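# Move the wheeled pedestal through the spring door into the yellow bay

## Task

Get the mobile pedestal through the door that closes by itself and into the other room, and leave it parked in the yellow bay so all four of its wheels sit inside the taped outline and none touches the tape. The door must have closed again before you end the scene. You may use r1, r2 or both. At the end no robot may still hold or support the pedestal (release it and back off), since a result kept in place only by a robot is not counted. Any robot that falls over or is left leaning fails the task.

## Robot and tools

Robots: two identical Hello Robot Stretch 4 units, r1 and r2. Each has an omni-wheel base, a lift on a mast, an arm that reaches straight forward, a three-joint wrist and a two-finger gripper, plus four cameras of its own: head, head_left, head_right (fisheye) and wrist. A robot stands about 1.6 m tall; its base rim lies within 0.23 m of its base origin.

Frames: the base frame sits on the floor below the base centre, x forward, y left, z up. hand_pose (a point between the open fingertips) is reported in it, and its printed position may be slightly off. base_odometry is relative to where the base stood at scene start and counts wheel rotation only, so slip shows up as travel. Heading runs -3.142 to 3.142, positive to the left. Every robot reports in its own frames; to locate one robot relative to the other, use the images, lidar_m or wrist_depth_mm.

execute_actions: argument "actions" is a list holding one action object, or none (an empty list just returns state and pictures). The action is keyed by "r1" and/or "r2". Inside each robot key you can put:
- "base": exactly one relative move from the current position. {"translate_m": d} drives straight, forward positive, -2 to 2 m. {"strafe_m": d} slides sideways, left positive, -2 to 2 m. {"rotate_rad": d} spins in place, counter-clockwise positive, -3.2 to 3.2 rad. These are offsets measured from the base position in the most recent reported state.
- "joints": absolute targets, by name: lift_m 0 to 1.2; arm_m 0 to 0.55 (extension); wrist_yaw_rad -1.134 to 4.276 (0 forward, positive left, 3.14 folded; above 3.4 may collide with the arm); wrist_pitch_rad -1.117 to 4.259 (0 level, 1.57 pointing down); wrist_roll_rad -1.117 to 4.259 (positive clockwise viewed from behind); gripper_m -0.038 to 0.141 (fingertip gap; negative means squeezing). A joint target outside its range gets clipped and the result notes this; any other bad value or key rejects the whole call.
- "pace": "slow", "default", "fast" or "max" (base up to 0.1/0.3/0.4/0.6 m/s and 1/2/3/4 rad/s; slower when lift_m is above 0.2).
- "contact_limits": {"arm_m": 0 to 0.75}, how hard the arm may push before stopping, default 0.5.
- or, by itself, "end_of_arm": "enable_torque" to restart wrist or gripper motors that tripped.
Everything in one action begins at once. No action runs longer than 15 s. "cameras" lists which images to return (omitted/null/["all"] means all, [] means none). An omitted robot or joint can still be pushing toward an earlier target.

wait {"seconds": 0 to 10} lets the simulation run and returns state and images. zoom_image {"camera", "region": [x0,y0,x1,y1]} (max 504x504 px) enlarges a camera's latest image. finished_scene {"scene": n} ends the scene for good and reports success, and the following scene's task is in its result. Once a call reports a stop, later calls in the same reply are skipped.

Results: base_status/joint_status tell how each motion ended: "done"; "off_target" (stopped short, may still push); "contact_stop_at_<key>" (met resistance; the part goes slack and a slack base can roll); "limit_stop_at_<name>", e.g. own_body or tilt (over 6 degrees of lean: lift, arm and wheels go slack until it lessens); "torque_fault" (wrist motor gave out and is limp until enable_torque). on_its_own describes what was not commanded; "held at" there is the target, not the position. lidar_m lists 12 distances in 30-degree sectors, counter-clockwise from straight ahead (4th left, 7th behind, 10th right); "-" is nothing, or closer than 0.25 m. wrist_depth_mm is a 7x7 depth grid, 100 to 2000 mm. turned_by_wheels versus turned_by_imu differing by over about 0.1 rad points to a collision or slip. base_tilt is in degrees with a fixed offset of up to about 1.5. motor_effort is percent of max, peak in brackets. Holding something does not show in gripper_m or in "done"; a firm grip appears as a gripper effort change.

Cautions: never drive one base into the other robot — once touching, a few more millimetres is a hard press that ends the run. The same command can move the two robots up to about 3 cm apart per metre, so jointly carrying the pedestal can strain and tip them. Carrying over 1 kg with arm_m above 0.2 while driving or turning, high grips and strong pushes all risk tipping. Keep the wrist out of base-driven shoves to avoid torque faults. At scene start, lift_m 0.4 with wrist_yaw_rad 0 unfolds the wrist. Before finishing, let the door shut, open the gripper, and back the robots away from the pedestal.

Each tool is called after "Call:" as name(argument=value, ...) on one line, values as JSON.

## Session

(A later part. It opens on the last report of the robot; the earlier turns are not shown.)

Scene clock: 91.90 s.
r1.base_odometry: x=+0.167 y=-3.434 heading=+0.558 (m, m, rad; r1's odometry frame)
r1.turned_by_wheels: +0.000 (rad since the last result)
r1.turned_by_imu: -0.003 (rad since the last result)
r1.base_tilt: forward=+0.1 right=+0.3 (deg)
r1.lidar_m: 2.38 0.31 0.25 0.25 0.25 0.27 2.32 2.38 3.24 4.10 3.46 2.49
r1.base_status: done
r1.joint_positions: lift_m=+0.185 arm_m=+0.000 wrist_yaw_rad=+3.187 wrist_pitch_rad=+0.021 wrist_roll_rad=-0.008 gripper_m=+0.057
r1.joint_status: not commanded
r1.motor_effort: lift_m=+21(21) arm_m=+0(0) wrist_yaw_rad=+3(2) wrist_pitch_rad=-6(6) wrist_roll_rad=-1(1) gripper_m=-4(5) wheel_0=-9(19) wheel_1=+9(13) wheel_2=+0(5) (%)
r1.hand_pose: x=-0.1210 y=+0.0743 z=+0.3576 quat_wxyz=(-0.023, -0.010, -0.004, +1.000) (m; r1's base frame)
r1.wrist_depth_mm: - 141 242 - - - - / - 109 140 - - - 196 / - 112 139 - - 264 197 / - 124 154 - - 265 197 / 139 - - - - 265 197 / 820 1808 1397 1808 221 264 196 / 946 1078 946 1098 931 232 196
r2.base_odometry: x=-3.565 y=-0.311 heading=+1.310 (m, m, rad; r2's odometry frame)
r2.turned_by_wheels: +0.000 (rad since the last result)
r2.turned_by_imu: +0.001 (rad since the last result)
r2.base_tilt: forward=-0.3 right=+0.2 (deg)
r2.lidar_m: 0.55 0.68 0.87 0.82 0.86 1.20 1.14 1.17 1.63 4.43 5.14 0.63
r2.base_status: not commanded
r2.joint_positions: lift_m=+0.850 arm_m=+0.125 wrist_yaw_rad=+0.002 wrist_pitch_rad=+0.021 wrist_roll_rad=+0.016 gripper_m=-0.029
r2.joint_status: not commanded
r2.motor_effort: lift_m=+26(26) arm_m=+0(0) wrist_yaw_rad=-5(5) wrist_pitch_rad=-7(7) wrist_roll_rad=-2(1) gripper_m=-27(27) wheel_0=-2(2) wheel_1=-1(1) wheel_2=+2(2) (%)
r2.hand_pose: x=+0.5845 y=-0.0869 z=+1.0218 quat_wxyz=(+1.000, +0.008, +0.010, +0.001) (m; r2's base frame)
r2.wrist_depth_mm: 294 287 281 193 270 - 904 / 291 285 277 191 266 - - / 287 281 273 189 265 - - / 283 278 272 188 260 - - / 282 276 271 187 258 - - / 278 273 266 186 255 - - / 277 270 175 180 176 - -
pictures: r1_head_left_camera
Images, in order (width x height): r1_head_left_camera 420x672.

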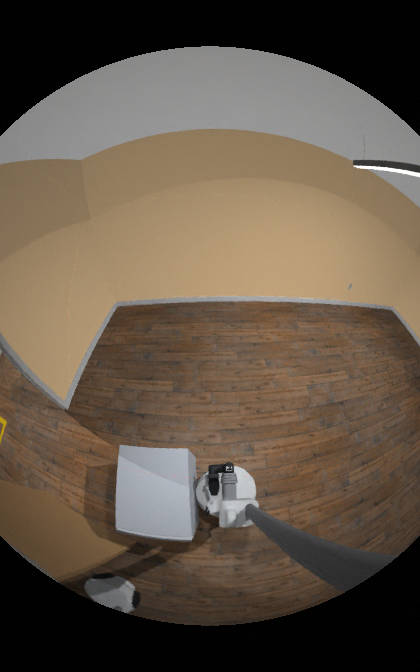

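It has over-rotated slightly, so I'll shift back to counter it.

Call:
execute_actions(actions=[{"r1":{"base":{"translate_m":-0.06}}}], cameras=[])

Call:
execute_actions(actions=[{"r1":{"base":{"strafe_m":0.4},"pace":"slow"}}], cameras=["r1_head_left_camera"])

Scene clock: 98.27 s.
r1.base_odometry: x=+0.116 y=-3.465 heading=+0.558 (m, m, rad; r1's odometry frame)
r1.turned_by_wheels: +0.000 (rad since the last result)
r1.turned_by_imu: -0.002 (rad since the last result)
r1.base_tilt: forward=+0.1 right=+0.2 (deg)
r1.lidar_m: 2.43 0.29 0.25 0.25 0.25 0.25 2.24 2.32 3.17 4.11 3.53 2.57
r1.base_status: done
r1.joint_positions: lift_m=+0.185 arm_m=+0.000 wrist_yaw_rad=+3.187 wrist_pitch_rad=+0.021 wrist_roll_rad=-0.008 gripper_m=+0.057
r1.joint_status: not commanded
r1.motor_effort: lift_m=+21(21) arm_m=+0(0) wrist_yaw_rad=+2(2) wrist_pitch_rad=-6(6) wrist_roll_rad=-2(1) gripper_m=-2(5) wheel_0=-9(14) wheel_1=-1(7) wheel_2=+6(12) (%)
r1.hand_pose: x=-0.1210 y=+0.0743 z=+0.3576 quat_wxyz=(-0.023, -0.010, -0.004, +1.000) (m; r1's base frame)
r1.wrist_depth_mm: - 142 243 - - - - / - 109 140 - - - 197 / - 112 139 - - 267 197 / - 124 154 - - 268 199 / 139 - - - - 268 198 / 809 1756 1430 1808 220 267 198 / 931 1098 946 1098 931 234 198
r2.base_odometry: x=-3.565 y=-0.311 heading=+1.310 (m, m, rad; r2's odometry frame)
r2.turned_by_wheels: +0.000 (rad since the last result)
r2.turned_by_imu: +0.000 (rad since the last result)
r2.base_tilt: forward=-0.3 right=+0.2 (deg)
r2.lidar_m: 0.54 0.67 0.86 0.82 0.86 1.15 1.13 1.18 1.64 4.45 1.35 0.65
r2.base_status: not commanded
r2.joint_positions: lift_m=+0.850 arm_m=+0.125 wrist_yaw_rad=+0.002 wrist_pitch_rad=+0.021 wrist_roll_rad=+0.016 gripper_m=-0.029
r2.joint_status: not commanded
r2.motor_effort: lift_m=+26(26) arm_m=+0(0) wrist_yaw_rad=-6(5) wrist_pitch_rad=-8(8) wrist_roll_rad=-2(2) gripper_m=-26(27) wheel_0=-2(2) wheel_1=-1(1) wheel_2=+2(2) (%)
r2.hand_pose: x=+0.5845 y=-0.0869 z=+1.0218 quat_wxyz=(+1.000, +0.008, +0.010, +0.001) (m; r2's base frame)
r2.wrist_depth_mm: 293 287 279 193 268 - - / 290 283 276 190 265 - - / 287 281 274 189 264 - - / 286 278 271 188 262 - - / 282 277 267 187 257 - - / 279 272 266 186 254 - - / 278 271 176 180 175 - -
pictures: none
No camera images: the call's "cameras" was empty. Leave "cameras" out to get every camera's image.

Scene clock: 103.40 s.
r1.base_odometry: x=-0.095 y=-3.126 heading=+0.558 (m, m, rad; r1's odometry frame)
r1.turned_by_wheels: +0.000 (rad since the last result)
r1.turned_by_imu: -0.001 (rad since the last result)
r1.base_tilt: forward=+0.2 right=+0.2 (deg)
r1.lidar_m: 2.45 0.25 0.25 0.25 0.25 0.29 1.06 2.33 3.18 4.51 3.54 2.56
r1.base_status: done
r1.joint_positions: lift_m=+0.185 arm_m=+0.000 wrist_yaw_rad=+3.187 wrist_pitch_rad=+0.021 wrist_roll_rad=-0.008 gripper_m=+0.057
r1.joint_status: not commanded
r1.motor_effort: lift_m=+21(21) arm_m=+0(0) wrist_yaw_rad=+1(1) wrist_pitch_rad=-6(6) wrist_roll_rad=-2(1) gripper_m=-4(5) wheel_0=-11(14) wheel_1=+8(16) wheel_2=+0(5) (%)
r1.hand_pose: x=-0.1210 y=+0.0743 z=+0.3576 quat_wxyz=(-0.023, -0.010, -0.004, +1.000) (m; r1's base frame)
r1.wrist_depth_mm: - 142 242 - 1336 597 585 / - 109 140 - - 591 228 / - 112 139 - - 319 216 / - 124 154 - - 319 216 / 139 - - - - 322 216 / 809 1756 1430 1808 222 319 216 / 946 1078 946 1078 946 266 216
r2.base_odometry: x=-3.565 y=-0.311 heading=+1.310 (m, m, rad; r2's odometry frame)
r2.turned_by_wheels: +0.000 (rad since the last result)
r2.turned_by_imu: +0.000 (rad since the last result)
r2.base_tilt: forward=-0.3 right=+0.2 (deg)
r2.lidar_m: 0.54 0.67 0.85 0.83 0.87 1.18 1.13 1.20 1.63 4.44 5.18 0.64
r2.base_status: not commanded
r2.joint_positions: lift_m=+0.850 arm_m=+0.125 wrist_yaw_rad=+0.002 wrist_pitch_rad=+0.021 wrist_roll_rad=+0.016 gripper_m=-0.029
r2.joint_status: not commanded
r2.motor_effort: lift_m=+26(26) arm_m=+0(0) wrist_yaw_rad=-6(6) wrist_pitch_rad=-8(7) wrist_roll_rad=-2(2) gripper_m=-28(27) wheel_0=-2(2) wheel_1=-1(1) wheel_2=+2(2) (%)
r2.hand_pose: x=+0.5845 y=-0.0869 z=+1.0218 quat_wxyz=(+1.000, +0.008, +0.010, +0.001) (m; r2's base frame)
r2.wrist_depth_mm: 291 286 281 193 268 878 - / 290 283 278 191 266 - - / 286 279 274 189 265 - - / 285 278 272 189 260 - - / 282 274 268 187 259 - - / 279 273 267 186 253 - - / 277 270 176 180 176 - -
pictures: r1_head_left_camera
Images, in order (width x height): r1_head_left_camera 420x672.

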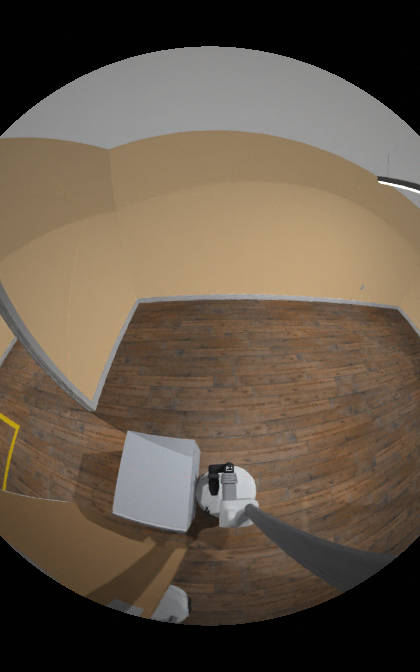

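Call:
execute_actions(actions=[{"r1":{"base":{"translate_m":0.09}}}], cameras=[])

Call:
execute_actions(actions=[{"r1":{"base":{"strafe_m":0.45},"pace":"slow"}}], cameras=["r1_head_left_camera"])

Scene clock: 108.17 s.
r1.base_odometry: x=-0.019 y=-3.079 heading=+0.558 (m, m, rad; r1's odometry frame)
r1.turned_by_wheels: +0.001 (rad since the last result)
r1.turned_by_imu: +0.000 (rad since the last result)
r1.base_tilt: forward=+0.0 right=+0.3 (deg)
r1.lidar_m: 2.36 0.26 0.25 0.25 0.25 0.30 1.12 2.43 3.30 4.50 3.41 2.48
r1.base_status: done
r1.joint_positions: lift_m=+0.185 arm_m=+0.000 wrist_yaw_rad=+3.187 wrist_pitch_rad=+0.021 wrist_roll_rad=-0.008 gripper_m=+0.057
r1.joint_status: not commanded
r1.motor_effort: lift_m=+21(21) arm_m=+0(0) wrist_yaw_rad=+0(0) wrist_pitch_rad=-6(6) wrist_roll_rad=-2(1) gripper_m=-6(2) wheel_0=+2(11) wheel_1=+10(15) wheel_2=-4(15) (%)
r1.hand_pose: x=-0.1210 y=+0.0743 z=+0.3576 quat_wxyz=(-0.023, -0.010, -0.004, +1.000) (m; r1's base frame)
r1.wrist_depth_mm: - 142 244 - 1464 691 668 / - 110 140 - - 676 225 / - 112 139 - - 304 213 / - 124 154 - - 307 214 / 139 - - - - 309 213 / 809 1756 1397 1808 221 309 214 / 931 1098 946 1098 946 262 213
r2.base_odometry: x=-3.565 y=-0.311 heading=+1.310 (m, m, rad; r2's odometry frame)
r2.turned_by_wheels: +0.000 (rad since the last result)
r2.turned_by_imu: +0.000 (rad since the last result)
r2.base_tilt: forward=-0.3 right=+0.2 (deg)
r2.lidar_m: 0.53 0.68 0.86 0.82 0.86 1.19 1.14 1.18 1.61 4.42 5.12 0.64
r2.base_status: not commanded
r2.joint_positions: lift_m=+0.850 arm_m=+0.125 wrist_yaw_rad=+0.002 wrist_pitch_rad=+0.021 wrist_roll_rad=+0.016 gripper_m=-0.029
r2.joint_status: not commanded
r2.motor_effort: lift_m=+26(26) arm_m=+0(0) wrist_yaw_rad=-5(5) wrist_pitch_rad=-8(8) wrist_roll_rad=-2(2) gripper_m=-28(27) wheel_0=-2(2) wheel_1=-1(1) wheel_2=+2(2) (%)
r2.hand_pose: x=+0.5845 y=-0.0869 z=+1.0218 quat_wxyz=(+1.000, +0.008, +0.010, +0.001) (m; r2's base frame)
r2.wrist_depth_mm: 293 287 281 193 270 854 - / 291 285 277 191 267 - - / 287 281 274 189 265 - - / 285 277 271 188 262 - - / 282 276 268 186 258 - - / 279 273 266 185 254 - - / 276 271 176 180 176 732 -
pictures: none
No camera images: the call's "cameras" was empty. Leave "cameras" out to get every camera's image.

Scene clock: 113.80 s.
r1.base_odometry: x=-0.257 y=-2.698 heading=+0.558 (m, m, rad; r1's odometry frame)
r1.turned_by_wheels: +0.000 (rad since the last result)
r1.turned_by_imu: -0.004 (rad since the last result)
r1.base_tilt: forward=+0.1 right=+0.3 (deg)
r1.lidar_m: 2.33 0.25 0.25 0.25 0.25 0.31 0.54 0.58 3.34 4.95 3.40 2.45
r1.base_status: done
r1.joint_positions: lift_m=+0.185 arm_m=+0.000 wrist_yaw_rad=+3.187 wrist_pitch_rad=+0.021 wrist_roll_rad=-0.008 gripper_m=+0.057
r1.joint_status: not commanded
r1.motor_effort: lift_m=+21(21) arm_m=+0(0) wrist_yaw_rad=+3(1) wrist_pitch_rad=-6(6) wrist_roll_rad=-1(1) gripper_m=-6(1) wheel_0=-11(16) wheel_1=+8(14) wheel_2=+0(4) (%)
r1.hand_pose: x=-0.1210 y=+0.0743 z=+0.3576 quat_wxyz=(-0.023, -0.010, -0.004, +1.000) (m; r1's base frame)
r1.wrist_depth_mm: - 142 243 691 661 640 627 / - 109 140 676 654 640 439 / - 112 139 676 654 627 229 / - 124 154 676 647 375 231 / 139 - 676 668 647 377 232 / 809 1756 668 661 221 377 233 / 946 1078 668 640 627 307 240
r2.base_odometry: x=-3.565 y=-0.311 heading=+1.310 (m, m, rad; r2's odometry frame)
r2.turned_by_wheels: +0.000 (rad since the last result)
r2.turned_by_imu: +0.001 (rad since the last result)
r2.base_tilt: forward=-0.2 right=+0.2 (deg)
r2.lidar_m: 0.54 0.67 0.86 0.83 0.86 1.18 1.14 1.17 1.65 4.42 5.11 0.65
r2.base_status: not commanded
r2.joint_positions: lift_m=+0.850 arm_m=+0.125 wrist_yaw_rad=+0.002 wrist_pitch_rad=+0.021 wrist_roll_rad=+0.016 gripper_m=-0.029
r2.joint_status: not commanded
r2.motor_effort: lift_m=+26(26) arm_m=+0(0) wrist_yaw_rad=-5(6) wrist_pitch_rad=-7(8) wrist_roll_rad=-2(2) gripper_m=-27(26) wheel_0=-2(2) wheel_1=-1(1) wheel_2=+2(2) (%)
r2.hand_pose: x=+0.5845 y=-0.0869 z=+1.0218 quat_wxyz=(+1.000, +0.008, +0.010, +0.001) (m; r2's base frame)
r2.wrist_depth_mm: 291 286 278 193 268 - - / 290 283 277 191 266 - - / 287 281 274 190 264 - - / 285 277 272 187 260 - - / 282 276 268 187 259 - - / 281 272 265 186 254 - - / 277 270 175 180 176 - -
pictures: r1_head_left_camera
Images, in order (width x height): r1_head_left_camera 420x672.

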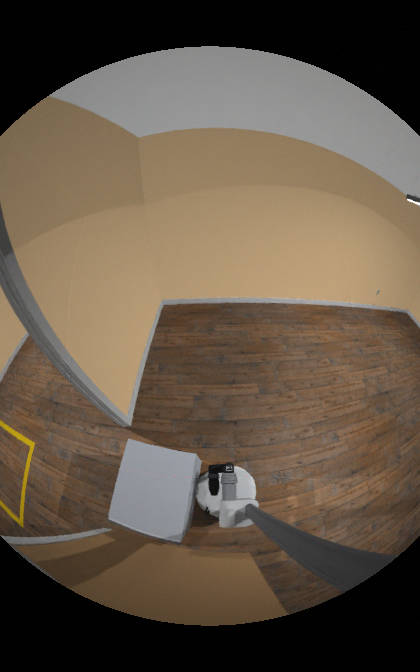

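Call:
execute_actions(actions=[{"r1":{"base":{"strafe_m":0.45},"pace":"slow"}}], cameras=["r1_head_left_camera"])

Scene clock: 123.57 s.
r1.base_odometry: x=-0.495 y=-2.316 heading=+0.558 (m, m, rad; r1's odometry frame)
r1.turned_by_wheels: +0.000 (rad since the last result)
r1.turned_by_imu: -0.004 (rad since the last result)
r1.base_tilt: forward=+0.1 right=+0.2 (deg)
r1.lidar_m: 1.66 0.25 0.25 0.25 0.25 0.46 0.49 0.54 0.80 5.39 3.41 2.46
r1.base_status: done
r1.joint_positions: lift_m=+0.185 arm_m=+0.000 wrist_yaw_rad=+3.187 wrist_pitch_rad=+0.021 wrist_roll_rad=-0.008 gripper_m=+0.057
r1.joint_status: not commanded
r1.motor_effort: lift_m=+21(21) arm_m=+0(0) wrist_yaw_rad=+2(2) wrist_pitch_rad=-6(6) wrist_roll_rad=-2(1) gripper_m=-5(5) wheel_0=-11(18) wheel_1=+8(13) wheel_2=+0(3) (%)
r1.hand_pose: x=-0.1210 y=+0.0743 z=+0.3576 quat_wxyz=(-0.023, -0.010, -0.004, +1.000) (m; r1's base frame)
r1.wrist_depth_mm: - 141 243 647 621 603 634 / - 109 140 634 615 591 621 / - 112 139 621 615 585 265 / - 124 154 621 609 585 268 / 139 654 634 627 609 585 270 / 445 647 621 621 220 574 270 / 661 654 621 603 585 564 281
r2.base_odometry: x=-3.565 y=-0.311 heading=+1.310 (m, m, rad; r2's odometry frame)
r2.turned_by_wheels: +0.000 (rad since the last result)
r2.turned_by_imu: +0.001 (rad since the last result)
r2.base_tilt: forward=-0.3 right=+0.2 (deg)
r2.lidar_m: 0.54 0.67 0.87 0.82 0.87 1.19 1.12 1.19 1.64 4.43 5.14 0.65
r2.base_status: not commanded
r2.joint_positions: lift_m=+0.850 arm_m=+0.125 wrist_yaw_rad=+0.002 wrist_pitch_rad=+0.021 wrist_roll_rad=+0.016 gripper_m=-0.029
r2.joint_status: not commanded
r2.motor_effort: lift_m=+26(26) arm_m=+0(0) wrist_yaw_rad=-5(5) wrist_pitch_rad=-8(8) wrist_roll_rad=-2(2) gripper_m=-25(28) wheel_0=-2(2) wheel_1=-1(1) wheel_2=+2(2) (%)
r2.hand_pose: x=+0.5845 y=-0.0869 z=+1.0218 quat_wxyz=(+1.000, +0.008, +0.010, +0.001) (m; r2's base frame)
r2.wrist_depth_mm: 294 286 281 193 268 - - / 291 283 277 191 267 - - / 286 281 274 189 264 - - / 286 278 272 188 262 - - / 279 276 268 187 259 - - / 278 272 266 185 254 - - / 278 272 176 181 177 - -
pictures: r1_head_left_camera
Images, in order (width x height): r1_head_left_camera 420x672.

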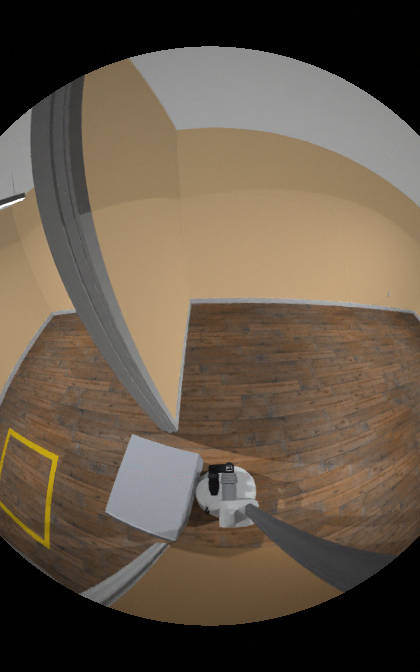

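Call:
execute_actions(actions=[{"r1":{"base":{"translate_m":0.1}}}], cameras=[])

Call:
execute_actions(actions=[{"r1":{"base":{"strafe_m":0.6},"pace":"slow"}}], cameras=["r1_head_left_camera"])

Scene clock: 127.87 s.
r1.base_odometry: x=-0.410 y=-2.263 heading=+0.558 (m, m, rad; r1's odometry frame)
r1.turned_by_wheels: +0.001 (rad since the last result)
r1.turned_by_imu: +0.000 (rad since the last result)
r1.base_tilt: forward=+0.1 right=+0.3 (deg)
r1.lidar_m: 1.65 0.54 0.25 0.25 0.25 0.32 0.59 0.61 3.45 5.37 3.25 2.35
r1.base_status: done
r1.joint_positions: lift_m=+0.185 arm_m=+0.000 wrist_yaw_rad=+3.187 wrist_pitch_rad=+0.021 wrist_roll_rad=-0.008 gripper_m=+0.057
r1.joint_status: not commanded
r1.motor_effort: lift_m=+21(21) arm_m=+0(0) wrist_yaw_rad=+1(1) wrist_pitch_rad=-6(6) wrist_roll_rad=-1(1) gripper_m=-3(4) wheel_0=+3(7) wheel_1=+7(13) wheel_2=-5(11) (%)
r1.hand_pose: x=-0.1210 y=+0.0743 z=+0.3576 quat_wxyz=(-0.023, -0.010, -0.004, +1.000) (m; r1's base frame)
r1.wrist_depth_mm: - 142 243 732 723 707 - / - 109 140 732 715 691 732 / - 112 139 732 707 683 243 / - 124 154 723 699 413 245 / 140 759 732 715 699 418 246 / 500 759 732 707 221 421 246 / 778 768 723 707 683 332 256
r2.base_odometry: x=-3.565 y=-0.311 heading=+1.310 (m, m, rad; r2's odometry frame)
r2.turned_by_wheels: +0.000 (rad since the last result)
r2.turned_by_imu: +0.000 (rad since the last result)
r2.base_tilt: forward=-0.3 right=+0.2 (deg)
r2.lidar_m: 0.54 0.66 0.86 0.82 0.86 1.18 1.13 1.18 1.63 4.44 5.14 0.64
r2.base_status: not commanded
r2.joint_positions: lift_m=+0.850 arm_m=+0.125 wrist_yaw_rad=+0.002 wrist_pitch_rad=+0.021 wrist_roll_rad=+0.016 gripper_m=-0.029
r2.joint_status: not commanded
r2.motor_effort: lift_m=+26(26) arm_m=+0(0) wrist_yaw_rad=-5(5) wrist_pitch_rad=-8(8) wrist_roll_rad=-2(2) gripper_m=-26(28) wheel_0=-2(2) wheel_1=-1(1) wheel_2=+2(2) (%)
r2.hand_pose: x=+0.5845 y=-0.0869 z=+1.0218 quat_wxyz=(+1.000, +0.008, +0.010, +0.001) (m; r2's base frame)
r2.wrist_depth_mm: 296 287 281 193 268 - - / 290 282 277 191 266 - - / 286 279 274 190 264 - - / 283 278 272 187 262 - - / 282 274 268 186 259 - - / 279 273 267 185 255 - - / 277 270 175 181 176 - -
pictures: none
No camera images: the call's "cameras" was empty. Leave "cameras" out to get every camera's image.

Scene clock: 135.00 s.
r1.base_odometry: x=-0.728 y=-1.755 heading=+0.558 (m, m, rad; r1's odometry frame)
r1.turned_by_wheels: +0.000 (rad since the last result)
r1.turned_by_imu: -0.003 (rad since the last result)
r1.base_tilt: forward=+0.2 right=+0.2 (deg)
r1.lidar_m: 0.35 2.30 0.32 0.25 0.25 0.25 0.30 0.56 0.86 5.98 3.24 0.37
r1.base_status: done
r1.joint_positions: lift_m=+0.185 arm_m=+0.000 wrist_yaw_rad=+3.187 wrist_pitch_rad=+0.021 wrist_roll_rad=-0.008 gripper_m=+0.057
r1.joint_status: not commanded
r1.motor_effort: lift_m=+21(21) arm_m=+0(0) wrist_yaw_rad=+0(2) wrist_pitch_rad=-6(6) wrist_roll_rad=-1(1) gripper_m=-6(4) wheel_0=-9(18) wheel_1=+8(14) wheel_2=+0(4) (%)
r1.hand_pose: x=-0.1210 y=+0.0743 z=+0.3576 quat_wxyz=(-0.023, -0.010, -0.004, +1.000) (m; r1's base frame)
r1.wrist_depth_mm: - 141 244 - - - - / - 109 140 - - 242 192 / - 112 139 477 291 223 192 / - 124 154 389 291 224 191 / 140 699 741 410 289 223 191 / 469 707 723 407 221 222 190 / 699 699 715 353 263 206 189
r2.base_odometry: x=-3.565 y=-0.311 heading=+1.310 (m, m, rad; r2's odometry frame)
r2.turned_by_wheels: +0.000 (rad since the last result)
r2.turned_by_imu: +0.001 (rad since the last result)
r2.base_tilt: forward=-0.3 right=+0.2 (deg)
r2.lidar_m: 0.56 0.68 0.87 0.83 0.87 1.17 1.13 1.18 1.64 4.42 5.15 0.64
r2.base_status: not commanded
r2.joint_positions: lift_m=+0.850 arm_m=+0.125 wrist_yaw_rad=+0.002 wrist_pitch_rad=+0.021 wrist_roll_rad=+0.016 gripper_m=-0.029
r2.joint_status: not commanded
r2.motor_effort: lift_m=+26(26) arm_m=+0(0) wrist_yaw_rad=-5(6) wrist_pitch_rad=-7(8) wrist_roll_rad=-2(2) gripper_m=-26(27) wheel_0=-2(2) wheel_1=-1(1) wheel_2=+2(2) (%)
r2.hand_pose: x=+0.5845 y=-0.0869 z=+1.0218 quat_wxyz=(+1.000, +0.008, +0.010, +0.001) (m; r2's base frame)
r2.wrist_depth_mm: 291 285 279 193 268 - - / 291 285 277 191 266 - - / 289 281 274 189 263 - - / 285 278 271 187 262 - - / 282 276 270 187 258 - - / 279 272 266 186 255 - - / 276 271 176 181 176 - -
pictures: r1_head_left_camera
Images, in order (width x height): r1_head_left_camera 420x672.

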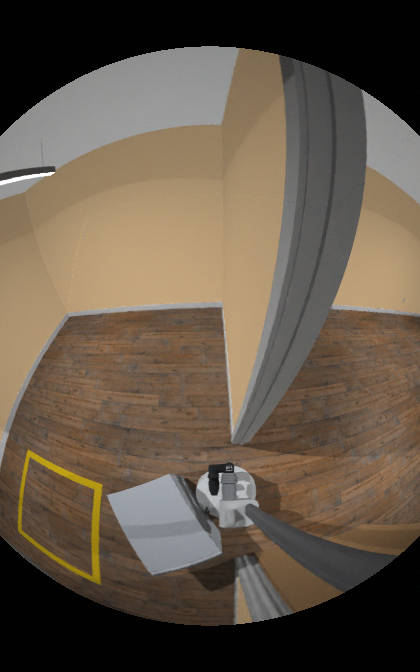

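Call:
execute_actions(actions=[{"r1":{"base":{"rotate_rad":0.4}}}], cameras=[])

Call:
execute_actions(actions=[{"r1":{"base":{"translate_m":-0.16}}}], cameras=["r1_head_left_camera"])

Call:
execute_actions(actions=[{"r1":{"base":{"strafe_m":0.35},"pace":"slow"}}], cameras=["r1_head_left_camera"])

Scene clock: 142.03 s.
r1.base_odometry: x=-0.728 y=-1.755 heading=+0.957 (m, m, rad; r1's odometry frame)
r1.turned_by_wheels: +0.399 (rad since the last result)
r1.turned_by_imu: +0.395 (rad since the last result)
r1.base_tilt: forward=+0.1 right=+0.3 (deg)
r1.lidar_m: 2.27 2.83 0.25 0.25 0.25 0.27 0.60 0.75 5.98 3.78 0.39 0.36
r1.base_status: done
r1.joint_positions: lift_m=+0.185 arm_m=+0.000 wrist_yaw_rad=+3.187 wrist_pitch_rad=+0.021 wrist_roll_rad=-0.008 gripper_m=+0.057
r1.joint_status: not commanded
r1.motor_effort: lift_m=+21(21) arm_m=+0(0) wrist_yaw_rad=+0(0) wrist_pitch_rad=-6(6) wrist_roll_rad=-1(1) gripper_m=-5(3) wheel_0=-4(12) wheel_1=-3(9) wheel_2=-4(11) (%)
r1.hand_pose: x=-0.1210 y=+0.0743 z=+0.3576 quat_wxyz=(-0.023, -0.010, -0.004, +1.000) (m; r1's base frame)
r1.wrist_depth_mm: - 142 243 750 1060 - - / - 109 140 741 1025 - 201 / - 113 139 750 723 262 200 / - 124 154 741 723 262 201 / 139 904 809 741 715 262 201 / 654 976 759 741 222 262 201 / 946 946 778 715 366 232 200
r2.base_odometry: x=-3.565 y=-0.311 heading=+1.310 (m, m, rad; r2's odometry frame)
r2.turned_by_wheels: +0.000 (rad since the last result)
r2.turned_by_imu: +0.000 (rad since the last result)
r2.base_tilt: forward=-0.2 right=+0.2 (deg)
r2.lidar_m: 0.54 0.66 0.88 0.81 0.88 1.18 1.13 1.20 1.65 4.43 5.12 0.63
r2.base_status: not commanded
r2.joint_positions: lift_m=+0.850 arm_m=+0.125 wrist_yaw_rad=+0.002 wrist_pitch_rad=+0.021 wrist_roll_rad=+0.016 gripper_m=-0.029
r2.joint_status: not commanded
r2.motor_effort: lift_m=+26(26) arm_m=+0(0) wrist_yaw_rad=-5(5) wrist_pitch_rad=-8(8) wrist_roll_rad=-2(2) gripper_m=-27(29) wheel_0=-2(2) wheel_1=-1(1) wheel_2=+2(2) (%)
r2.hand_pose: x=+0.5845 y=-0.0869 z=+1.0218 quat_wxyz=(+1.000, +0.008, +0.010, +0.001) (m; r2's base frame)
r2.wrist_depth_mm: 294 287 278 193 268 - - / 290 282 276 191 266 - - / 289 282 274 190 264 - - / 285 279 272 187 259 - - / 282 277 268 187 259 - - / 279 272 266 185 255 - - / 277 271 176 180 176 - -
pictures: none
No camera images: the call's "cameras" was empty. Leave "cameras" out to get every camera's image.

Scene clock: 143.93 s.
r1.base_odometry: x=-0.819 y=-1.885 heading=+0.957 (m, m, rad; r1's odometry frame)
r1.turned_by_wheels: +0.000 (rad since the last result)
r1.turned_by_imu: -0.001 (rad since the last result)
r1.base_tilt: forward=+0.2 right=+0.3 (deg)
r1.lidar_m: 2.42 0.32 0.25 0.25 0.25 0.45 0.43 0.53 5.93 4.01 2.60 0.49
r1.base_status: done
r1.joint_positions: lift_m=+0.185 arm_m=+0.000 wrist_yaw_rad=+3.187 wrist_pitch_rad=+0.021 wrist_roll_rad=-0.008 gripper_m=+0.057
r1.joint_status: not commanded
r1.motor_effort: lift_m=+21(21) arm_m=+0(0) wrist_yaw_rad=+1(2) wrist_pitch_rad=-6(6) wrist_roll_rad=-1(1) gripper_m=-3(3) wheel_0=-10(15) wheel_1=-1(7) wheel_2=+6(20) (%)
r1.hand_pose: x=-0.1210 y=+0.0743 z=+0.3576 quat_wxyz=(-0.023, -0.010, -0.004, +1.000) (m; r1's base frame)
r1.wrist_depth_mm: - 142 243 597 732 - - / - 109 140 591 715 - 194 / - 112 138 580 699 257 195 / - 124 154 564 683 258 195 / 139 699 621 580 676 263 195 / 525 741 585 580 221 263 195 / 831 741 597 559 549 227 194
r2.base_odometry: x=-3.565 y=-0.311 heading=+1.310 (m, m, rad; r2's odometry frame)
r2.turned_by_wheels: +0.000 (rad since the last result)
r2.turned_by_imu: +0.000 (rad since the last result)
r2.base_tilt: forward=-0.3 right=+0.2 (deg)
r2.lidar_m: 0.53 0.69 0.87 0.84 0.88 1.17 1.12 1.18 1.64 4.42 5.13 0.64
r2.base_status: not commanded
r2.joint_positions: lift_m=+0.850 arm_m=+0.125 wrist_yaw_rad=+0.002 wrist_pitch_rad=+0.021 wrist_roll_rad=+0.016 gripper_m=-0.029
r2.joint_status: not commanded
r2.motor_effort: lift_m=+26(26) arm_m=+0(0) wrist_yaw_rad=-6(5) wrist_pitch_rad=-8(8) wrist_roll_rad=-2(2) gripper_m=-26(29) wheel_0=-2(2) wheel_1=-1(1) wheel_2=+2(2) (%)
r2.hand_pose: x=+0.5845 y=-0.0869 z=+1.0218 quat_wxyz=(+1.000, +0.008, +0.010, +0.001) (m; r2's base frame)
r2.wrist_depth_mm: 294 286 281 192 268 - - / 291 282 277 191 265 - - / 287 281 274 189 264 - - / 285 278 271 188 260 - - / 282 274 270 187 258 - - / 278 273 266 186 254 - - / 277 271 176 180 176 - -
pictures: r1_head_left_camera
Images, in order (width x height): r1_head_left_camera 420x672.

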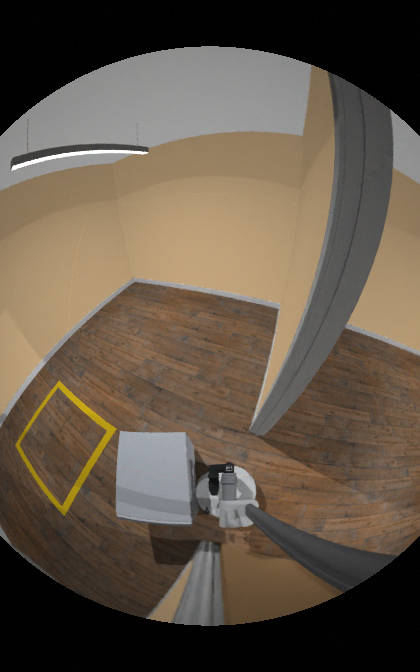

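Scene clock: 148.57 s.
r1.base_odometry: x=-1.105 y=-1.684 heading=+0.957 (m, m, rad; r1's odometry frame)
r1.turned_by_wheels: +0.000 (rad since the last result)
r1.turned_by_imu: -0.002 (rad since the last result)
r1.base_tilt: forward=+0.1 right=+0.2 (deg)
r1.lidar_m: 2.54 0.25 0.25 0.25 0.25 2.19 0.57 0.44 0.87 4.20 0.73 0.84
r1.base_status: done
r1.joint_positions: lift_m=+0.185 arm_m=+0.000 wrist_yaw_rad=+3.187 wrist_pitch_rad=+0.021 wrist_roll_rad=-0.008 gripper_m=+0.057
r1.joint_status: not commanded
r1.motor_effort: lift_m=+21(21) arm_m=+0(0) wrist_yaw_rad=+0(0) wrist_pitch_rad=-6(6) wrist_roll_rad=-2(1) gripper_m=-1(5) wheel_0=-10(13) wheel_1=+8(17) wheel_2=+0(6) (%)
r1.hand_pose: x=-0.1210 y=+0.0743 z=+0.3576 quat_wxyz=(-0.023, -0.010, -0.004, +1.000) (m; r1's base frame)
r1.wrist_depth_mm: - 142 243 1182 - - 1983 / - 110 140 1160 - - - / - 112 139 1160 - - 1983 / - 124 154 1160 - - 1983 / 140 564 741 1118 - - 1983 / 397 574 640 1138 221 1756 1708 / 569 574 668 917 931 991 1060
r2.base_odometry: x=-3.565 y=-0.311 heading=+1.310 (m, m, rad; r2's odometry frame)
r2.turned_by_wheels: +0.000 (rad since the last result)
r2.turned_by_imu: +0.000 (rad since the last result)
r2.base_tilt: forward=-0.3 right=+0.1 (deg)
r2.lidar_m: 0.52 0.65 0.88 0.83 0.87 1.19 1.12 1.18 1.65 4.42 5.15 0.63
r2.base_status: not commanded
r2.joint_positions: lift_m=+0.850 arm_m=+0.125 wrist_yaw_rad=+0.002 wrist_pitch_rad=+0.021 wrist_roll_rad=+0.016 gripper_m=-0.029
r2.joint_status: not commanded
r2.motor_effort: lift_m=+26(26) arm_m=+0(0) wrist_yaw_rad=-6(5) wrist_pitch_rad=-7(8) wrist_roll_rad=-2(2) gripper_m=-27(28) wheel_0=-2(2) wheel_1=-1(1) wheel_2=+2(2) (%)
r2.hand_pose: x=+0.5845 y=-0.0869 z=+1.0218 quat_wxyz=(+1.000, +0.008, +0.010, +0.001) (m; r2's base frame)
r2.wrist_depth_mm: 293 286 279 193 268 - - / 291 283 276 191 266 - - / 289 279 273 189 263 - - / 285 277 271 189 260 - - / 282 274 268 187 258 - - / 278 273 265 185 255 - - / 277 272 176 180 176 - -
pictures: r1_head_left_camera
Images, in order (width x height): r1_head_left_camera 420x672.

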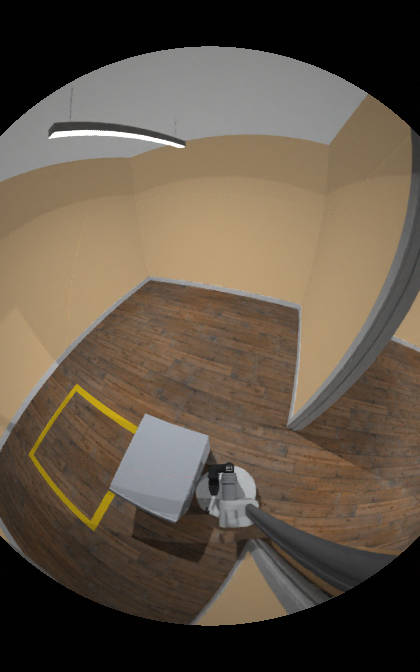

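Turning back clockwise now; shifting contact forward.

Call:
execute_actions(actions=[{"r1":{"base":{"translate_m":0.16}},"r2":{"joints":{"gripper_m":0.1}}}], cameras=[])

Call:
execute_actions(actions=[{"r1":{"base":{"strafe_m":0.35},"pace":"slow"}}], cameras=["r1_head_left_camera"])

Scene clock: 156.10 s.
r1.base_odometry: x=-1.013 y=-1.554 heading=+0.957 (m, m, rad; r1's odometry frame)
r1.turned_by_wheels: +0.000 (rad since the last result)
r1.turned_by_imu: -0.001 (rad since the last result)
r1.base_tilt: forward=+0.1 right=+0.2 (deg)
r1.lidar_m: 2.39 0.25 0.25 0.25 0.25 2.33 0.63 0.60 0.98 3.99 0.63 0.97
r1.base_status: done
r1.joint_positions: lift_m=+0.185 arm_m=+0.000 wrist_yaw_rad=+3.187 wrist_pitch_rad=+0.021 wrist_roll_rad=-0.008 gripper_m=+0.057
r1.joint_status: not commanded
r1.motor_effort: lift_m=+21(21) arm_m=+0(0) wrist_yaw_rad=+1(2) wrist_pitch_rad=-6(6) wrist_roll_rad=-1(1) gripper_m=-2(4) wheel_0=+2(6) wheel_1=+7(15) wheel_2=-6(15) (%)
r1.hand_pose: x=-0.1210 y=+0.0743 z=+0.3576 quat_wxyz=(-0.023, -0.010, -0.004, +1.000) (m; r1's base frame)
r1.wrist_depth_mm: - 142 243 1308 - - - / - 109 140 1336 - - - / - 112 139 1281 - - 270 / - 124 154 1281 - - 272 / 139 732 831 1255 - - 273 / 484 732 723 1255 220 1708 276 / 741 732 723 1025 931 917 286
r2.base_odometry: x=-3.565 y=-0.311 heading=+1.310 (m, m, rad; r2's odometry frame)
r2.turned_by_wheels: +0.000 (rad since the last result)
r2.turned_by_imu: +0.000 (rad since the last result)
r2.base_tilt: forward=-0.3 right=+0.2 (deg)
r2.lidar_m: 0.81 0.85 0.87 0.83 0.86 1.16 1.13 1.17 1.63 4.43 5.15 3.77
r2.base_status: not commanded
r2.joint_positions: lift_m=+0.850 arm_m=+0.125 wrist_yaw_rad=+0.000 wrist_pitch_rad=+0.021 wrist_roll_rad=+0.016 gripper_m=+0.100
r2.joint_status: all done
r2.motor_effort: lift_m=+26(26) arm_m=+0(0) wrist_yaw_rad=+1(7) wrist_pitch_rad=-7(8) wrist_roll_rad=-2(2) gripper_m=-2(25) wheel_0=+0(2) wheel_1=-1(1) wheel_2=-1(2) (%)
r2.hand_pose: x=+0.5843 y=-0.0875 z=+1.0218 quat_wxyz=(+1.000, +0.008, +0.010, +0.000) (m; r2's base frame)
r2.wrist_depth_mm: 477 500 517 554 - - - / 480 500 517 535 - - - / 466 492 512 525 - - - / 466 484 504 525 - - - / 462 484 504 517 - - - / 455 473 496 517 - - - / 449 462 484 439 - - -
pictures: none
No camera images: the call's "cameras" was empty. Leave "cameras" out to get every camera's image.

Scene clock: 160.73 s.
r1.base_odometry: x=-1.299 y=-1.352 heading=+0.957 (m, m, rad; r1's odometry frame)
r1.turned_by_wheels: +0.000 (rad since the last result)
r1.turned_by_imu: -0.003 (rad since the last result)
r1.base_tilt: forward=+0.2 right=+0.3 (deg)
r1.lidar_m: 2.52 0.26 0.26 0.25 0.25 0.30 1.20 0.78 0.81 0.91 0.94 1.80
r1.base_status: done
r1.joint_positions: lift_m=+0.185 arm_m=+0.000 wrist_yaw_rad=+3.187 wrist_pitch_rad=+0.021 wrist_roll_rad=-0.008 gripper_m=+0.057
r1.joint_status: not commanded
r1.motor_effort: lift_m=+21(21) arm_m=+0(0) wrist_yaw_rad=+1(0) wrist_pitch_rad=-6(6) wrist_roll_rad=-1(1) gripper_m=-7(5) wheel_0=-11(16) wheel_1=+7(13) wheel_2=+0(7) (%)
r1.hand_pose: x=-0.1210 y=+0.0743 z=+0.3576 quat_wxyz=(-0.023, -0.010, -0.004, +1.000) (m; r1's base frame)
r1.wrist_depth_mm: - 142 244 - - - - / - 110 140 - - - 236 / - 113 139 - - 327 222 / - 124 154 - - 329 215 / 139 904 1366 - - 330 223 / 521 1008 1160 1708 221 334 224 / 809 946 960 1098 931 277 222
r2.base_odometry: x=-3.565 y=-0.311 heading=+1.310 (m, m, rad; r2's odometry frame)
r2.turned_by_wheels: +0.000 (rad since the last result)
r2.turned_by_imu: +0.000 (rad since the last result)
r2.base_tilt: forward=-0.3 right=+0.2 (deg)
r2.lidar_m: 3.28 1.15 0.86 0.83 0.86 1.19 1.12 1.20 1.64 4.42 5.13 3.74
r2.base_status: not commanded
r2.joint_positions: lift_m=+0.850 arm_m=+0.125 wrist_yaw_rad=+0.000 wrist_pitch_rad=+0.021 wrist_roll_rad=+0.016 gripper_m=+0.100
r2.joint_status: not commanded
r2.motor_effort: lift_m=+26(26) arm_m=+0(0) wrist_yaw_rad=+1(1) wrist_pitch_rad=-7(7) wrist_roll_rad=-1(2) gripper_m=+1(1) wheel_0=+0(0) wheel_1=-1(1) wheel_2=-1(0) (%)
r2.hand_pose: x=+0.5843 y=-0.0875 z=+1.0218 quat_wxyz=(+1.000, +0.008, +0.010, +0.000) (m; r2's base frame)
r2.wrist_depth_mm: 1118 - - - - - - / 1098 - - - - - - / 1098 - - - - - - / 1098 - - - - - - / 1078 - - - - - - / 1098 1921 - - - - - / 1042 1281 - - - - -
pictures: r1_head_left_camera
Images, in order (width x height): r1_head_left_camera 420x672.

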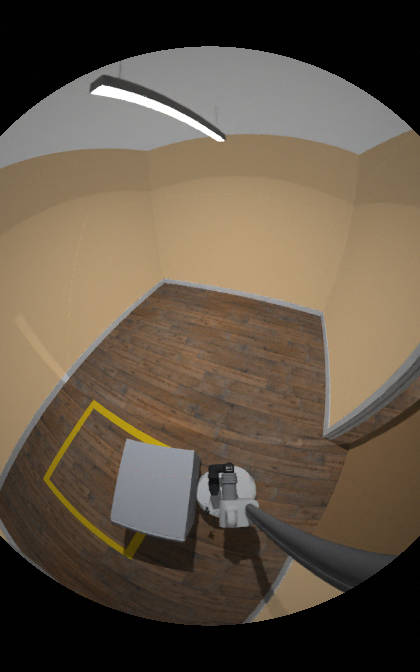

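Call:
execute_actions(actions=[{"r1":{"base":{"strafe_m":0.42},"pace":"slow"}}], cameras=["r1_head_left_camera"])

Call:
execute_actions(actions=[{"r1":{"base":{"strafe_m":-0.7},"pace":"fast"}}], cameras=["r1_head_left_camera"])

Call:
zoom_image(camera="r1_head_left_camera", region=[0,370,220,590])

Scene clock: 173.20 s.
r1.base_odometry: x=-1.642 y=-1.110 heading=+0.957 (m, m, rad; r1's odometry frame)
r1.turned_by_wheels: +0.000 (rad since the last result)
r1.turned_by_imu: -0.003 (rad since the last result)
r1.base_tilt: forward=+0.1 right=+0.3 (deg)
r1.lidar_m: 2.67 0.29 0.25 0.25 0.25 0.28 1.83 1.17 1.09 1.16 1.32 2.64
r1.base_status: done
r1.joint_positions: lift_m=+0.185 arm_m=+0.000 wrist_yaw_rad=+3.187 wrist_pitch_rad=+0.021 wrist_roll_rad=-0.008 gripper_m=+0.057
r1.joint_status: not commanded
r1.motor_effort: lift_m=+21(21) arm_m=+0(0) wrist_yaw_rad=+3(3) wrist_pitch_rad=-6(7) wrist_roll_rad=-1(1) gripper_m=-5(4) wheel_0=-9(18) wheel_1=+9(14) wheel_2=+0(0) (%)
r1.hand_pose: x=-0.1210 y=+0.0743 z=+0.3576 quat_wxyz=(-0.023, -0.010, -0.004, +1.000) (m; r1's base frame)
r1.wrist_depth_mm: - 142 243 - - 1983 1863 / - 110 140 - - - 198 / - 112 139 - - 268 198 / - 124 154 - - 268 199 / 139 1336 - - - 268 199 / 707 1397 1397 1756 221 268 199 / 946 1098 946 1078 946 235 198
r2.base_odometry: x=-3.565 y=-0.311 heading=+1.310 (m, m, rad; r2's odometry frame)
r2.turned_by_wheels: +0.000 (rad since the last result)
r2.turned_by_imu: +0.001 (rad since the last result)
r2.base_tilt: forward=-0.3 right=+0.2 (deg)
r2.lidar_m: 3.28 1.20 0.86 0.82 0.85 1.17 1.13 1.19 1.63 4.44 5.13 3.74
r2.base_status: not commanded
r2.joint_positions: lift_m=+0.850 arm_m=+0.125 wrist_yaw_rad=+0.000 wrist_pitch_rad=+0.021 wrist_roll_rad=+0.016 gripper_m=+0.100
r2.joint_status: not commanded
r2.motor_effort: lift_m=+26(26) arm_m=+0(0) wrist_yaw_rad=+1(1) wrist_pitch_rad=-7(7) wrist_roll_rad=-2(2) gripper_m=+0(1) wheel_0=+0(0) wheel_1=-1(1) wheel_2=-1(1) (%)
r2.hand_pose: x=+0.5843 y=-0.0875 z=+1.0218 quat_wxyz=(+1.000, +0.008, +0.010, +0.000) (m; r2's base frame)
r2.wrist_depth_mm: 1366 - - - - - - / 1366 - - - - - - / 1281 - - - - - - / 1281 - - - - - - / 1281 - - - - - - / 1336 1863 - - - - - / 1281 1708 - - - - -
pictures: r1_head_left_camera
Images, in order (width x height): r1_head_left_camera 420x672.

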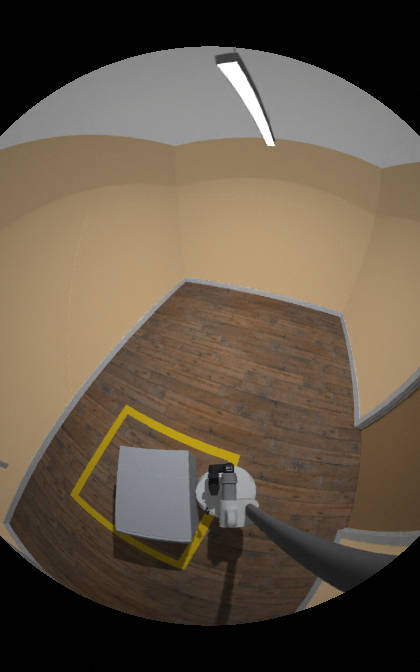

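Scene clock: 176.10 s.
r1.base_odometry: x=-1.070 y=-1.514 heading=+0.957 (m, m, rad; r1's odometry frame)
r1.turned_by_wheels: +0.000 (rad since the last result)
r1.turned_by_imu: -0.001 (rad since the last result)
r1.base_tilt: forward=+0.1 right=+0.3 (deg)
r1.lidar_m: 2.43 2.55 0.94 0.87 0.88 2.31 0.77 0.55 0.49 0.52 0.64 1.14
r1.base_status: done
r1.joint_positions: lift_m=+0.185 arm_m=+0.000 wrist_yaw_rad=+3.187 wrist_pitch_rad=+0.021 wrist_roll_rad=-0.008 gripper_m=+0.057
r1.joint_status: not commanded
r1.motor_effort: lift_m=+21(21) arm_m=+0(0) wrist_yaw_rad=-1(2) wrist_pitch_rad=-6(6) wrist_roll_rad=-2(1) gripper_m=-3(5) wheel_0=+1(13) wheel_1=+1(14) wheel_2=+0(5) (%)
r1.hand_pose: x=-0.1210 y=+0.0743 z=+0.3576 quat_wxyz=(-0.023, -0.010, -0.004, +1.000) (m; r1's base frame)
r1.wrist_depth_mm: - 141 243 1499 - - - / - 109 140 1464 - - - / - 112 139 1430 - - - / - 124 154 1464 - - - / 139 723 946 1430 - - - / 433 732 820 1397 221 1661 1661 / 640 732 842 1078 931 991 1060
r2.base_odometry: x=-3.565 y=-0.311 heading=+1.310 (m, m, rad; r2's odometry frame)
r2.turned_by_wheels: +0.000 (rad since the last result)
r2.turned_by_imu: +0.000 (rad since the last result)
r2.base_tilt: forward=-0.3 right=+0.2 (deg)
r2.lidar_m: 3.28 1.21 0.86 0.82 0.86 1.18 1.11 1.19 1.63 4.45 5.13 3.75
r2.base_status: not commanded
r2.joint_positions: lift_m=+0.850 arm_m=+0.125 wrist_yaw_rad=+0.000 wrist_pitch_rad=+0.021 wrist_roll_rad=+0.016 gripper_m=+0.100
r2.joint_status: not commanded
r2.motor_effort: lift_m=+26(26) arm_m=+0(0) wrist_yaw_rad=+1(1) wrist_pitch_rad=-7(7) wrist_roll_rad=-2(2) gripper_m=+2(0) wheel_0=+0(0) wheel_1=-1(1) wheel_2=+0(1) (%)
r2.hand_pose: x=+0.5843 y=-0.0875 z=+1.0218 quat_wxyz=(+1.000, +0.008, +0.010, +0.000) (m; r2's base frame)
r2.wrist_depth_mm: 1336 - - - - - - / 1366 - - - - - - / 1336 - - - - - - / 1281 - - - - - - / 1281 - - - - - - / 1308 1863 - - - - - / 1308 1756 - - - - -
pictures: r1_head_left_camera
Images, in order (width x height): r1_head_left_camera 420x672.

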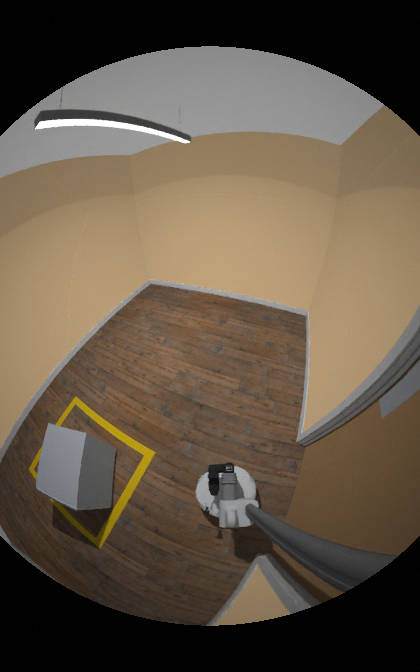

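Region (0, 370, 220, 590) of r1_head_left_camera's 420x672 image, scaled by 2.291, with more detail than that image has.

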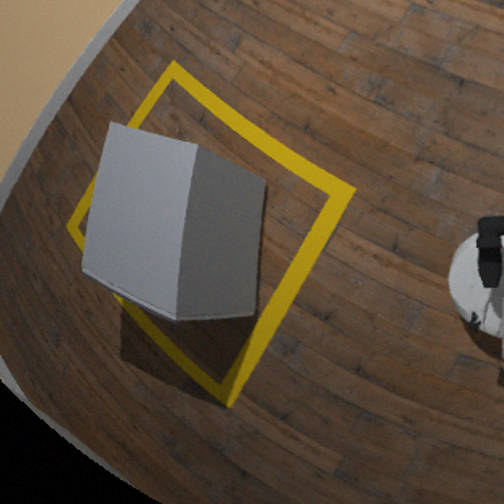

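One corner is marginal, so I'll nudge that end further in.

Call:
execute_actions(actions=[{"r1":{"base":{"translate_m":-0.17}}}], cameras=[])

Call:
execute_actions(actions=[{"r1":{"base":{"strafe_m":0.65},"pace":"fast"}}], cameras=[])

Call:
execute_actions(actions=[{"r1":{"base":{"strafe_m":0.17},"pace":"slow"}}], cameras=[])

Call:
execute_actions(actions=[{"r1":{"base":{"strafe_m":-0.75},"pace":"fast"}}], cameras=["r1_head_left_camera"])

Call:
zoom_image(camera="r1_head_left_camera", region=[0,370,220,590])

Scene clock: 188.63 s.
r1.base_odometry: x=-1.167 y=-1.652 heading=+0.957 (m, m, rad; r1's odometry frame)
r1.turned_by_wheels: +0.000 (rad since the last result)
r1.turned_by_imu: -0.002 (rad since the last result)
r1.base_tilt: forward=+0.1 right=+0.2 (deg)
r1.lidar_m: 2.58 2.63 0.93 0.86 2.36 2.16 0.67 0.48 0.42 0.44 0.59 0.96
r1.base_status: done
r1.joint_positions: lift_m=+0.185 arm_m=+0.000 wrist_yaw_rad=+3.187 wrist_pitch_rad=+0.021 wrist_roll_rad=-0.008 gripper_m=+0.057
r1.joint_status: not commanded
r1.motor_effort: lift_m=+21(21) arm_m=+0(0) wrist_yaw_rad=+1(0) wrist_pitch_rad=-6(7) wrist_roll_rad=-2(1) gripper_m=-5(1) wheel_0=-5(9) wheel_1=-4(9) wheel_2=+5(16) (%)
r1.hand_pose: x=-0.1210 y=+0.0743 z=+0.3576 quat_wxyz=(-0.023, -0.010, -0.004, +1.000) (m; r1's base frame)
r1.wrist_depth_mm: - 141 243 1336 - - 1983 / - 110 140 1308 - - 1983 / - 112 139 1281 - - 1983 / - 124 154 1281 - - 1921 / 139 564 842 1281 - - 1983 / 392 627 723 1255 220 1708 1708 / 554 564 750 1025 946 991 1078
r2.base_odometry: x=-3.565 y=-0.311 heading=+1.310 (m, m, rad; r2's odometry frame)
r2.turned_by_wheels: +0.000 (rad since the last result)
r2.turned_by_imu: +0.000 (rad since the last result)
r2.base_tilt: forward=-0.3 right=+0.2 (deg)
r2.lidar_m: 3.29 1.21 0.87 0.82 0.88 1.18 1.13 1.19 1.64 4.40 5.15 3.76
r2.base_status: not commanded
r2.joint_positions: lift_m=+0.850 arm_m=+0.125 wrist_yaw_rad=+0.000 wrist_pitch_rad=+0.021 wrist_roll_rad=+0.016 gripper_m=+0.100
r2.joint_status: not commanded
r2.motor_effort: lift_m=+26(26) arm_m=+0(0) wrist_yaw_rad=+1(1) wrist_pitch_rad=-8(7) wrist_roll_rad=-2(2) gripper_m=+0(1) wheel_0=+0(0) wheel_1=-1(1) wheel_2=+0(0) (%)
r2.hand_pose: x=+0.5843 y=-0.0875 z=+1.0218 quat_wxyz=(+1.000, +0.008, +0.010, +0.000) (m; r2's base frame)
r2.wrist_depth_mm: 1366 - - - - - - / 1336 - - - - - - / 1336 - - - - - - / 1281 - - - - - - / 1281 - - - - - - / 1308 1863 - - - - - / 1281 1708 - - - - -
pictures: none
No camera images: the call's "cameras" was empty. Leave "cameras" out to get every camera's image.

Scene clock: 191.40 s.
r1.base_odometry: x=-1.698 y=-1.278 heading=+0.956 (m, m, rad; r1's odometry frame)
r1.turned_by_wheels: +0.000 (rad since the last result)
r1.turned_by_imu: -0.001 (rad since the last result)
r1.base_tilt: forward=+0.2 right=+0.2 (deg)
r1.lidar_m: 2.82 0.35 0.25 0.25 0.25 1.92 1.68 1.07 0.95 1.05 1.31 2.52
r1.base_status: done
r1.joint_positions: lift_m=+0.185 arm_m=+0.000 wrist_yaw_rad=+3.187 wrist_pitch_rad=+0.021 wrist_roll_rad=-0.008 gripper_m=+0.057
r1.joint_status: not commanded
r1.motor_effort: lift_m=+21(21) arm_m=+0(0) wrist_yaw_rad=+0(1) wrist_pitch_rad=-6(7) wrist_roll_rad=-1(1) gripper_m=-2(5) wheel_0=-1(15) wheel_1=+0(14) wheel_2=+0(8) (%)
r1.hand_pose: x=-0.1210 y=+0.0743 z=+0.3576 quat_wxyz=(-0.023, -0.010, -0.004, +1.000) (m; r1's base frame)
r1.wrist_depth_mm: - 142 243 - - 1921 1756 / - 109 140 - - 1863 1756 / - 113 139 - - 1863 1756 / - 124 154 - - 1863 1708 / 139 1229 1808 - 1921 1863 1756 / 661 1366 1430 1756 222 1756 1708 / 946 1060 960 1118 931 991 1060
r2.base_odometry: x=-3.565 y=-0.311 heading=+1.310 (m, m, rad; r2's odometry frame)
r2.turned_by_wheels: +0.000 (rad since the last result)
r2.turned_by_imu: +0.000 (rad since the last result)
r2.base_tilt: forward=-0.3 right=+0.2 (deg)
r2.lidar_m: 3.27 1.20 0.87 0.82 0.87 1.19 1.14 1.18 1.66 4.42 5.14 3.76
r2.base_status: not commanded
r2.joint_positions: lift_m=+0.850 arm_m=+0.125 wrist_yaw_rad=+0.000 wrist_pitch_rad=+0.021 wrist_roll_rad=+0.016 gripper_m=+0.100
r2.joint_status: not commanded
r2.motor_effort: lift_m=+26(26) arm_m=+0(0) wrist_yaw_rad=+1(1) wrist_pitch_rad=-7(8) wrist_roll_rad=-2(2) gripper_m=+2(1) wheel_0=+0(0) wheel_1=-1(1) wheel_2=+0(1) (%)
r2.hand_pose: x=+0.5843 y=-0.0875 z=+1.0218 quat_wxyz=(+1.000, +0.008, +0.010, +0.000) (m; r2's base frame)
r2.wrist_depth_mm: 1366 - - - - - - / 1366 - - - - - - / 1336 - - - - - - / 1281 - - - - - - / 1308 - - - - - - / 1336 1863 - - - - - / 1308 1708 - - - - -
pictures: none
No camera images: the call's "cameras" was empty. Leave "cameras" out to get every camera's image.

Scene clock: 194.23 s.
r1.base_odometry: x=-1.837 y=-1.180 heading=+0.957 (m, m, rad; r1's odometry frame)
r1.turned_by_wheels: +0.000 (rad since the last result)
r1.turned_by_imu: +0.000 (rad since the last result)
r1.base_tilt: forward=+0.1 right=+0.2 (deg)
r1.lidar_m: 2.79 0.26 0.25 0.25 0.25 1.84 1.89 1.25 1.11 1.21 1.49 2.84
r1.base_status: done
r1.joint_positions: lift_m=+0.185 arm_m=+0.000 wrist_yaw_rad=+3.187 wrist_pitch_rad=+0.021 wrist_roll_rad=-0.008 gripper_m=+0.057
r1.joint_status: not commanded
r1.motor_effort: lift_m=+21(21) arm_m=+0(0) wrist_yaw_rad=+0(2) wrist_pitch_rad=-6(6) wrist_roll_rad=-1(1) gripper_m=-2(3) wheel_0=-8(13) wheel_1=+10(16) wheel_2=+1(3) (%)
r1.hand_pose: x=-0.1210 y=+0.0743 z=+0.3576 quat_wxyz=(-0.023, -0.010, -0.004, +1.000) (m; r1's base frame)
r1.wrist_depth_mm: - 141 244 - - 1863 1661 / - 109 140 - - 1808 1661 / - 112 139 - 1983 1808 960 / - 124 154 - 1983 1808 1661 / 139 1397 - - 1921 1756 1661 / 732 1464 1397 1808 220 1756 1537 / 946 1078 931 1078 946 976 991
r2.base_odometry: x=-3.565 y=-0.311 heading=+1.310 (m, m, rad; r2's odometry frame)
r2.turned_by_wheels: +0.000 (rad since the last result)
r2.turned_by_imu: +0.000 (rad since the last result)
r2.base_tilt: forward=-0.3 right=+0.2 (deg)
r2.lidar_m: 3.29 1.19 0.84 0.82 0.87 1.17 1.14 1.18 1.65 4.44 5.13 3.75
r2.base_status: not commanded
r2.joint_positions: lift_m=+0.850 arm_m=+0.125 wrist_yaw_rad=+0.000 wrist_pitch_rad=+0.021 wrist_roll_rad=+0.016 gripper_m=+0.100
r2.joint_status: not commanded
r2.motor_effort: lift_m=+26(26) arm_m=+1(0) wrist_yaw_rad=+1(1) wrist_pitch_rad=-7(7) wrist_roll_rad=-2(2) gripper_m=+3(2) wheel_0=-1(0) wheel_1=-1(1) wheel_2=+0(1) (%)
r2.hand_pose: x=+0.5843 y=-0.0875 z=+1.0218 quat_wxyz=(+1.000, +0.008, +0.010, +0.000) (m; r2's base frame)
r2.wrist_depth_mm: 1366 - - - - - - / 1336 - - - - - - / 1308 - - - - - - / 1308 - - - - - - / 1281 - - - - - - / 1308 1808 - - - - - / 1336 1708 - - - - -
pictures: none
No camera images: the call's "cameras" was empty. Leave "cameras" out to get every camera's image.

Scene clock: 197.27 s.
r1.base_odometry: x=-1.224 y=-1.612 heading=+0.957 (m, m, rad; r1's odometry frame)
r1.turned_by_wheels: +0.000 (rad since the last result)
r1.turned_by_imu: +0.000 (rad since the last result)
r1.base_tilt: forward=+0.0 right=+0.2 (deg)
r1.lidar_m: 2.57 2.57 0.93 0.90 2.34 2.14 0.75 0.48 0.49 0.51 0.64 1.17
r1.base_status: done
r1.joint_positions: lift_m=+0.185 arm_m=+0.000 wrist_yaw_rad=+3.187 wrist_pitch_rad=+0.021 wrist_roll_rad=-0.008 gripper_m=+0.057
r1.joint_status: not commanded
r1.motor_effort: lift_m=+21(21) arm_m=+0(0) wrist_yaw_rad=-1(2) wrist_pitch_rad=-6(6) wrist_roll_rad=-1(0) gripper_m=-4(1) wheel_0=+2(16) wheel_1=+1(14) wheel_2=+0(0) (%)
r1.hand_pose: x=-0.1210 y=+0.0743 z=+0.3576 quat_wxyz=(-0.023, -0.010, -0.004, +1.000) (m; r1's base frame)
r1.wrist_depth_mm: - 142 244 1464 - - 1921 / - 109 140 1430 - - 1921 / - 112 139 1464 - - 1921 / - 124 154 1464 - - 1921 / 139 634 946 1430 - - 1921 / 387 699 809 1397 220 1661 1661 / 554 647 831 1098 946 991 1078
r2.base_odometry: x=-3.565 y=-0.311 heading=+1.310 (m, m, rad; r2's odometry frame)
r2.turned_by_wheels: +0.000 (rad since the last result)
r2.turned_by_imu: +0.000 (rad since the last result)
r2.base_tilt: forward=-0.2 right=+0.1 (deg)
r2.lidar_m: 3.25 1.19 0.87 0.81 0.87 1.17 1.13 1.19 1.64 4.42 5.15 3.76
r2.base_status: not commanded
r2.joint_positions: lift_m=+0.850 arm_m=+0.125 wrist_yaw_rad=+0.000 wrist_pitch_rad=+0.021 wrist_roll_rad=+0.016 gripper_m=+0.100
r2.joint_status: not commanded
r2.motor_effort: lift_m=+26(26) arm_m=+0(0) wrist_yaw_rad=+0(1) wrist_pitch_rad=-7(8) wrist_roll_rad=-2(2) gripper_m=+0(0) wheel_0=-1(0) wheel_1=-1(1) wheel_2=-1(1) (%)
r2.hand_pose: x=+0.5843 y=-0.0875 z=+1.0218 quat_wxyz=(+1.000, +0.008, +0.010, +0.000) (m; r2's base frame)
r2.wrist_depth_mm: 1336 - - - - - - / 1336 - - - - - - / 1336 - - - - - - / 1308 - - - - - - / 1255 - - - - - - / 1336 1863 - - - - - / 1336 1708 - - - - -
pictures: r1_head_left_camera
Images, in order (width x height): r1_head_left_camera 420x672.

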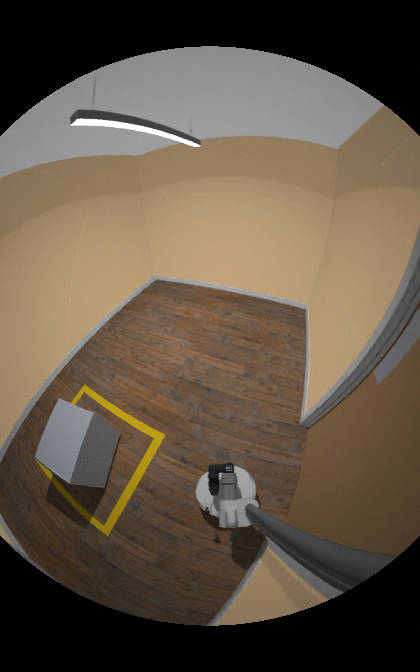

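Region (0, 370, 220, 590) of r1_head_left_camera's 420x672 image, scaled by 2.291, with more detail than that image has.

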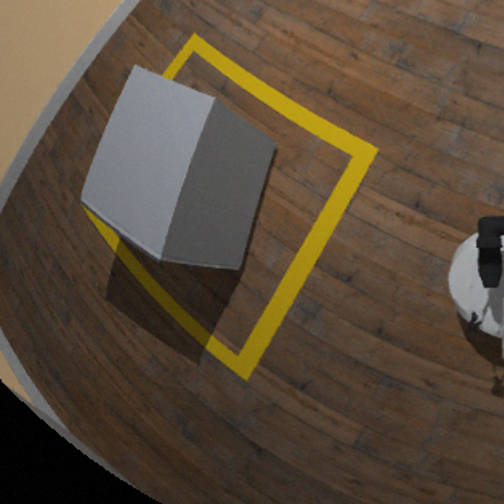

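Call:
finished_scene(scene=2)

The scene is finished: the task was done.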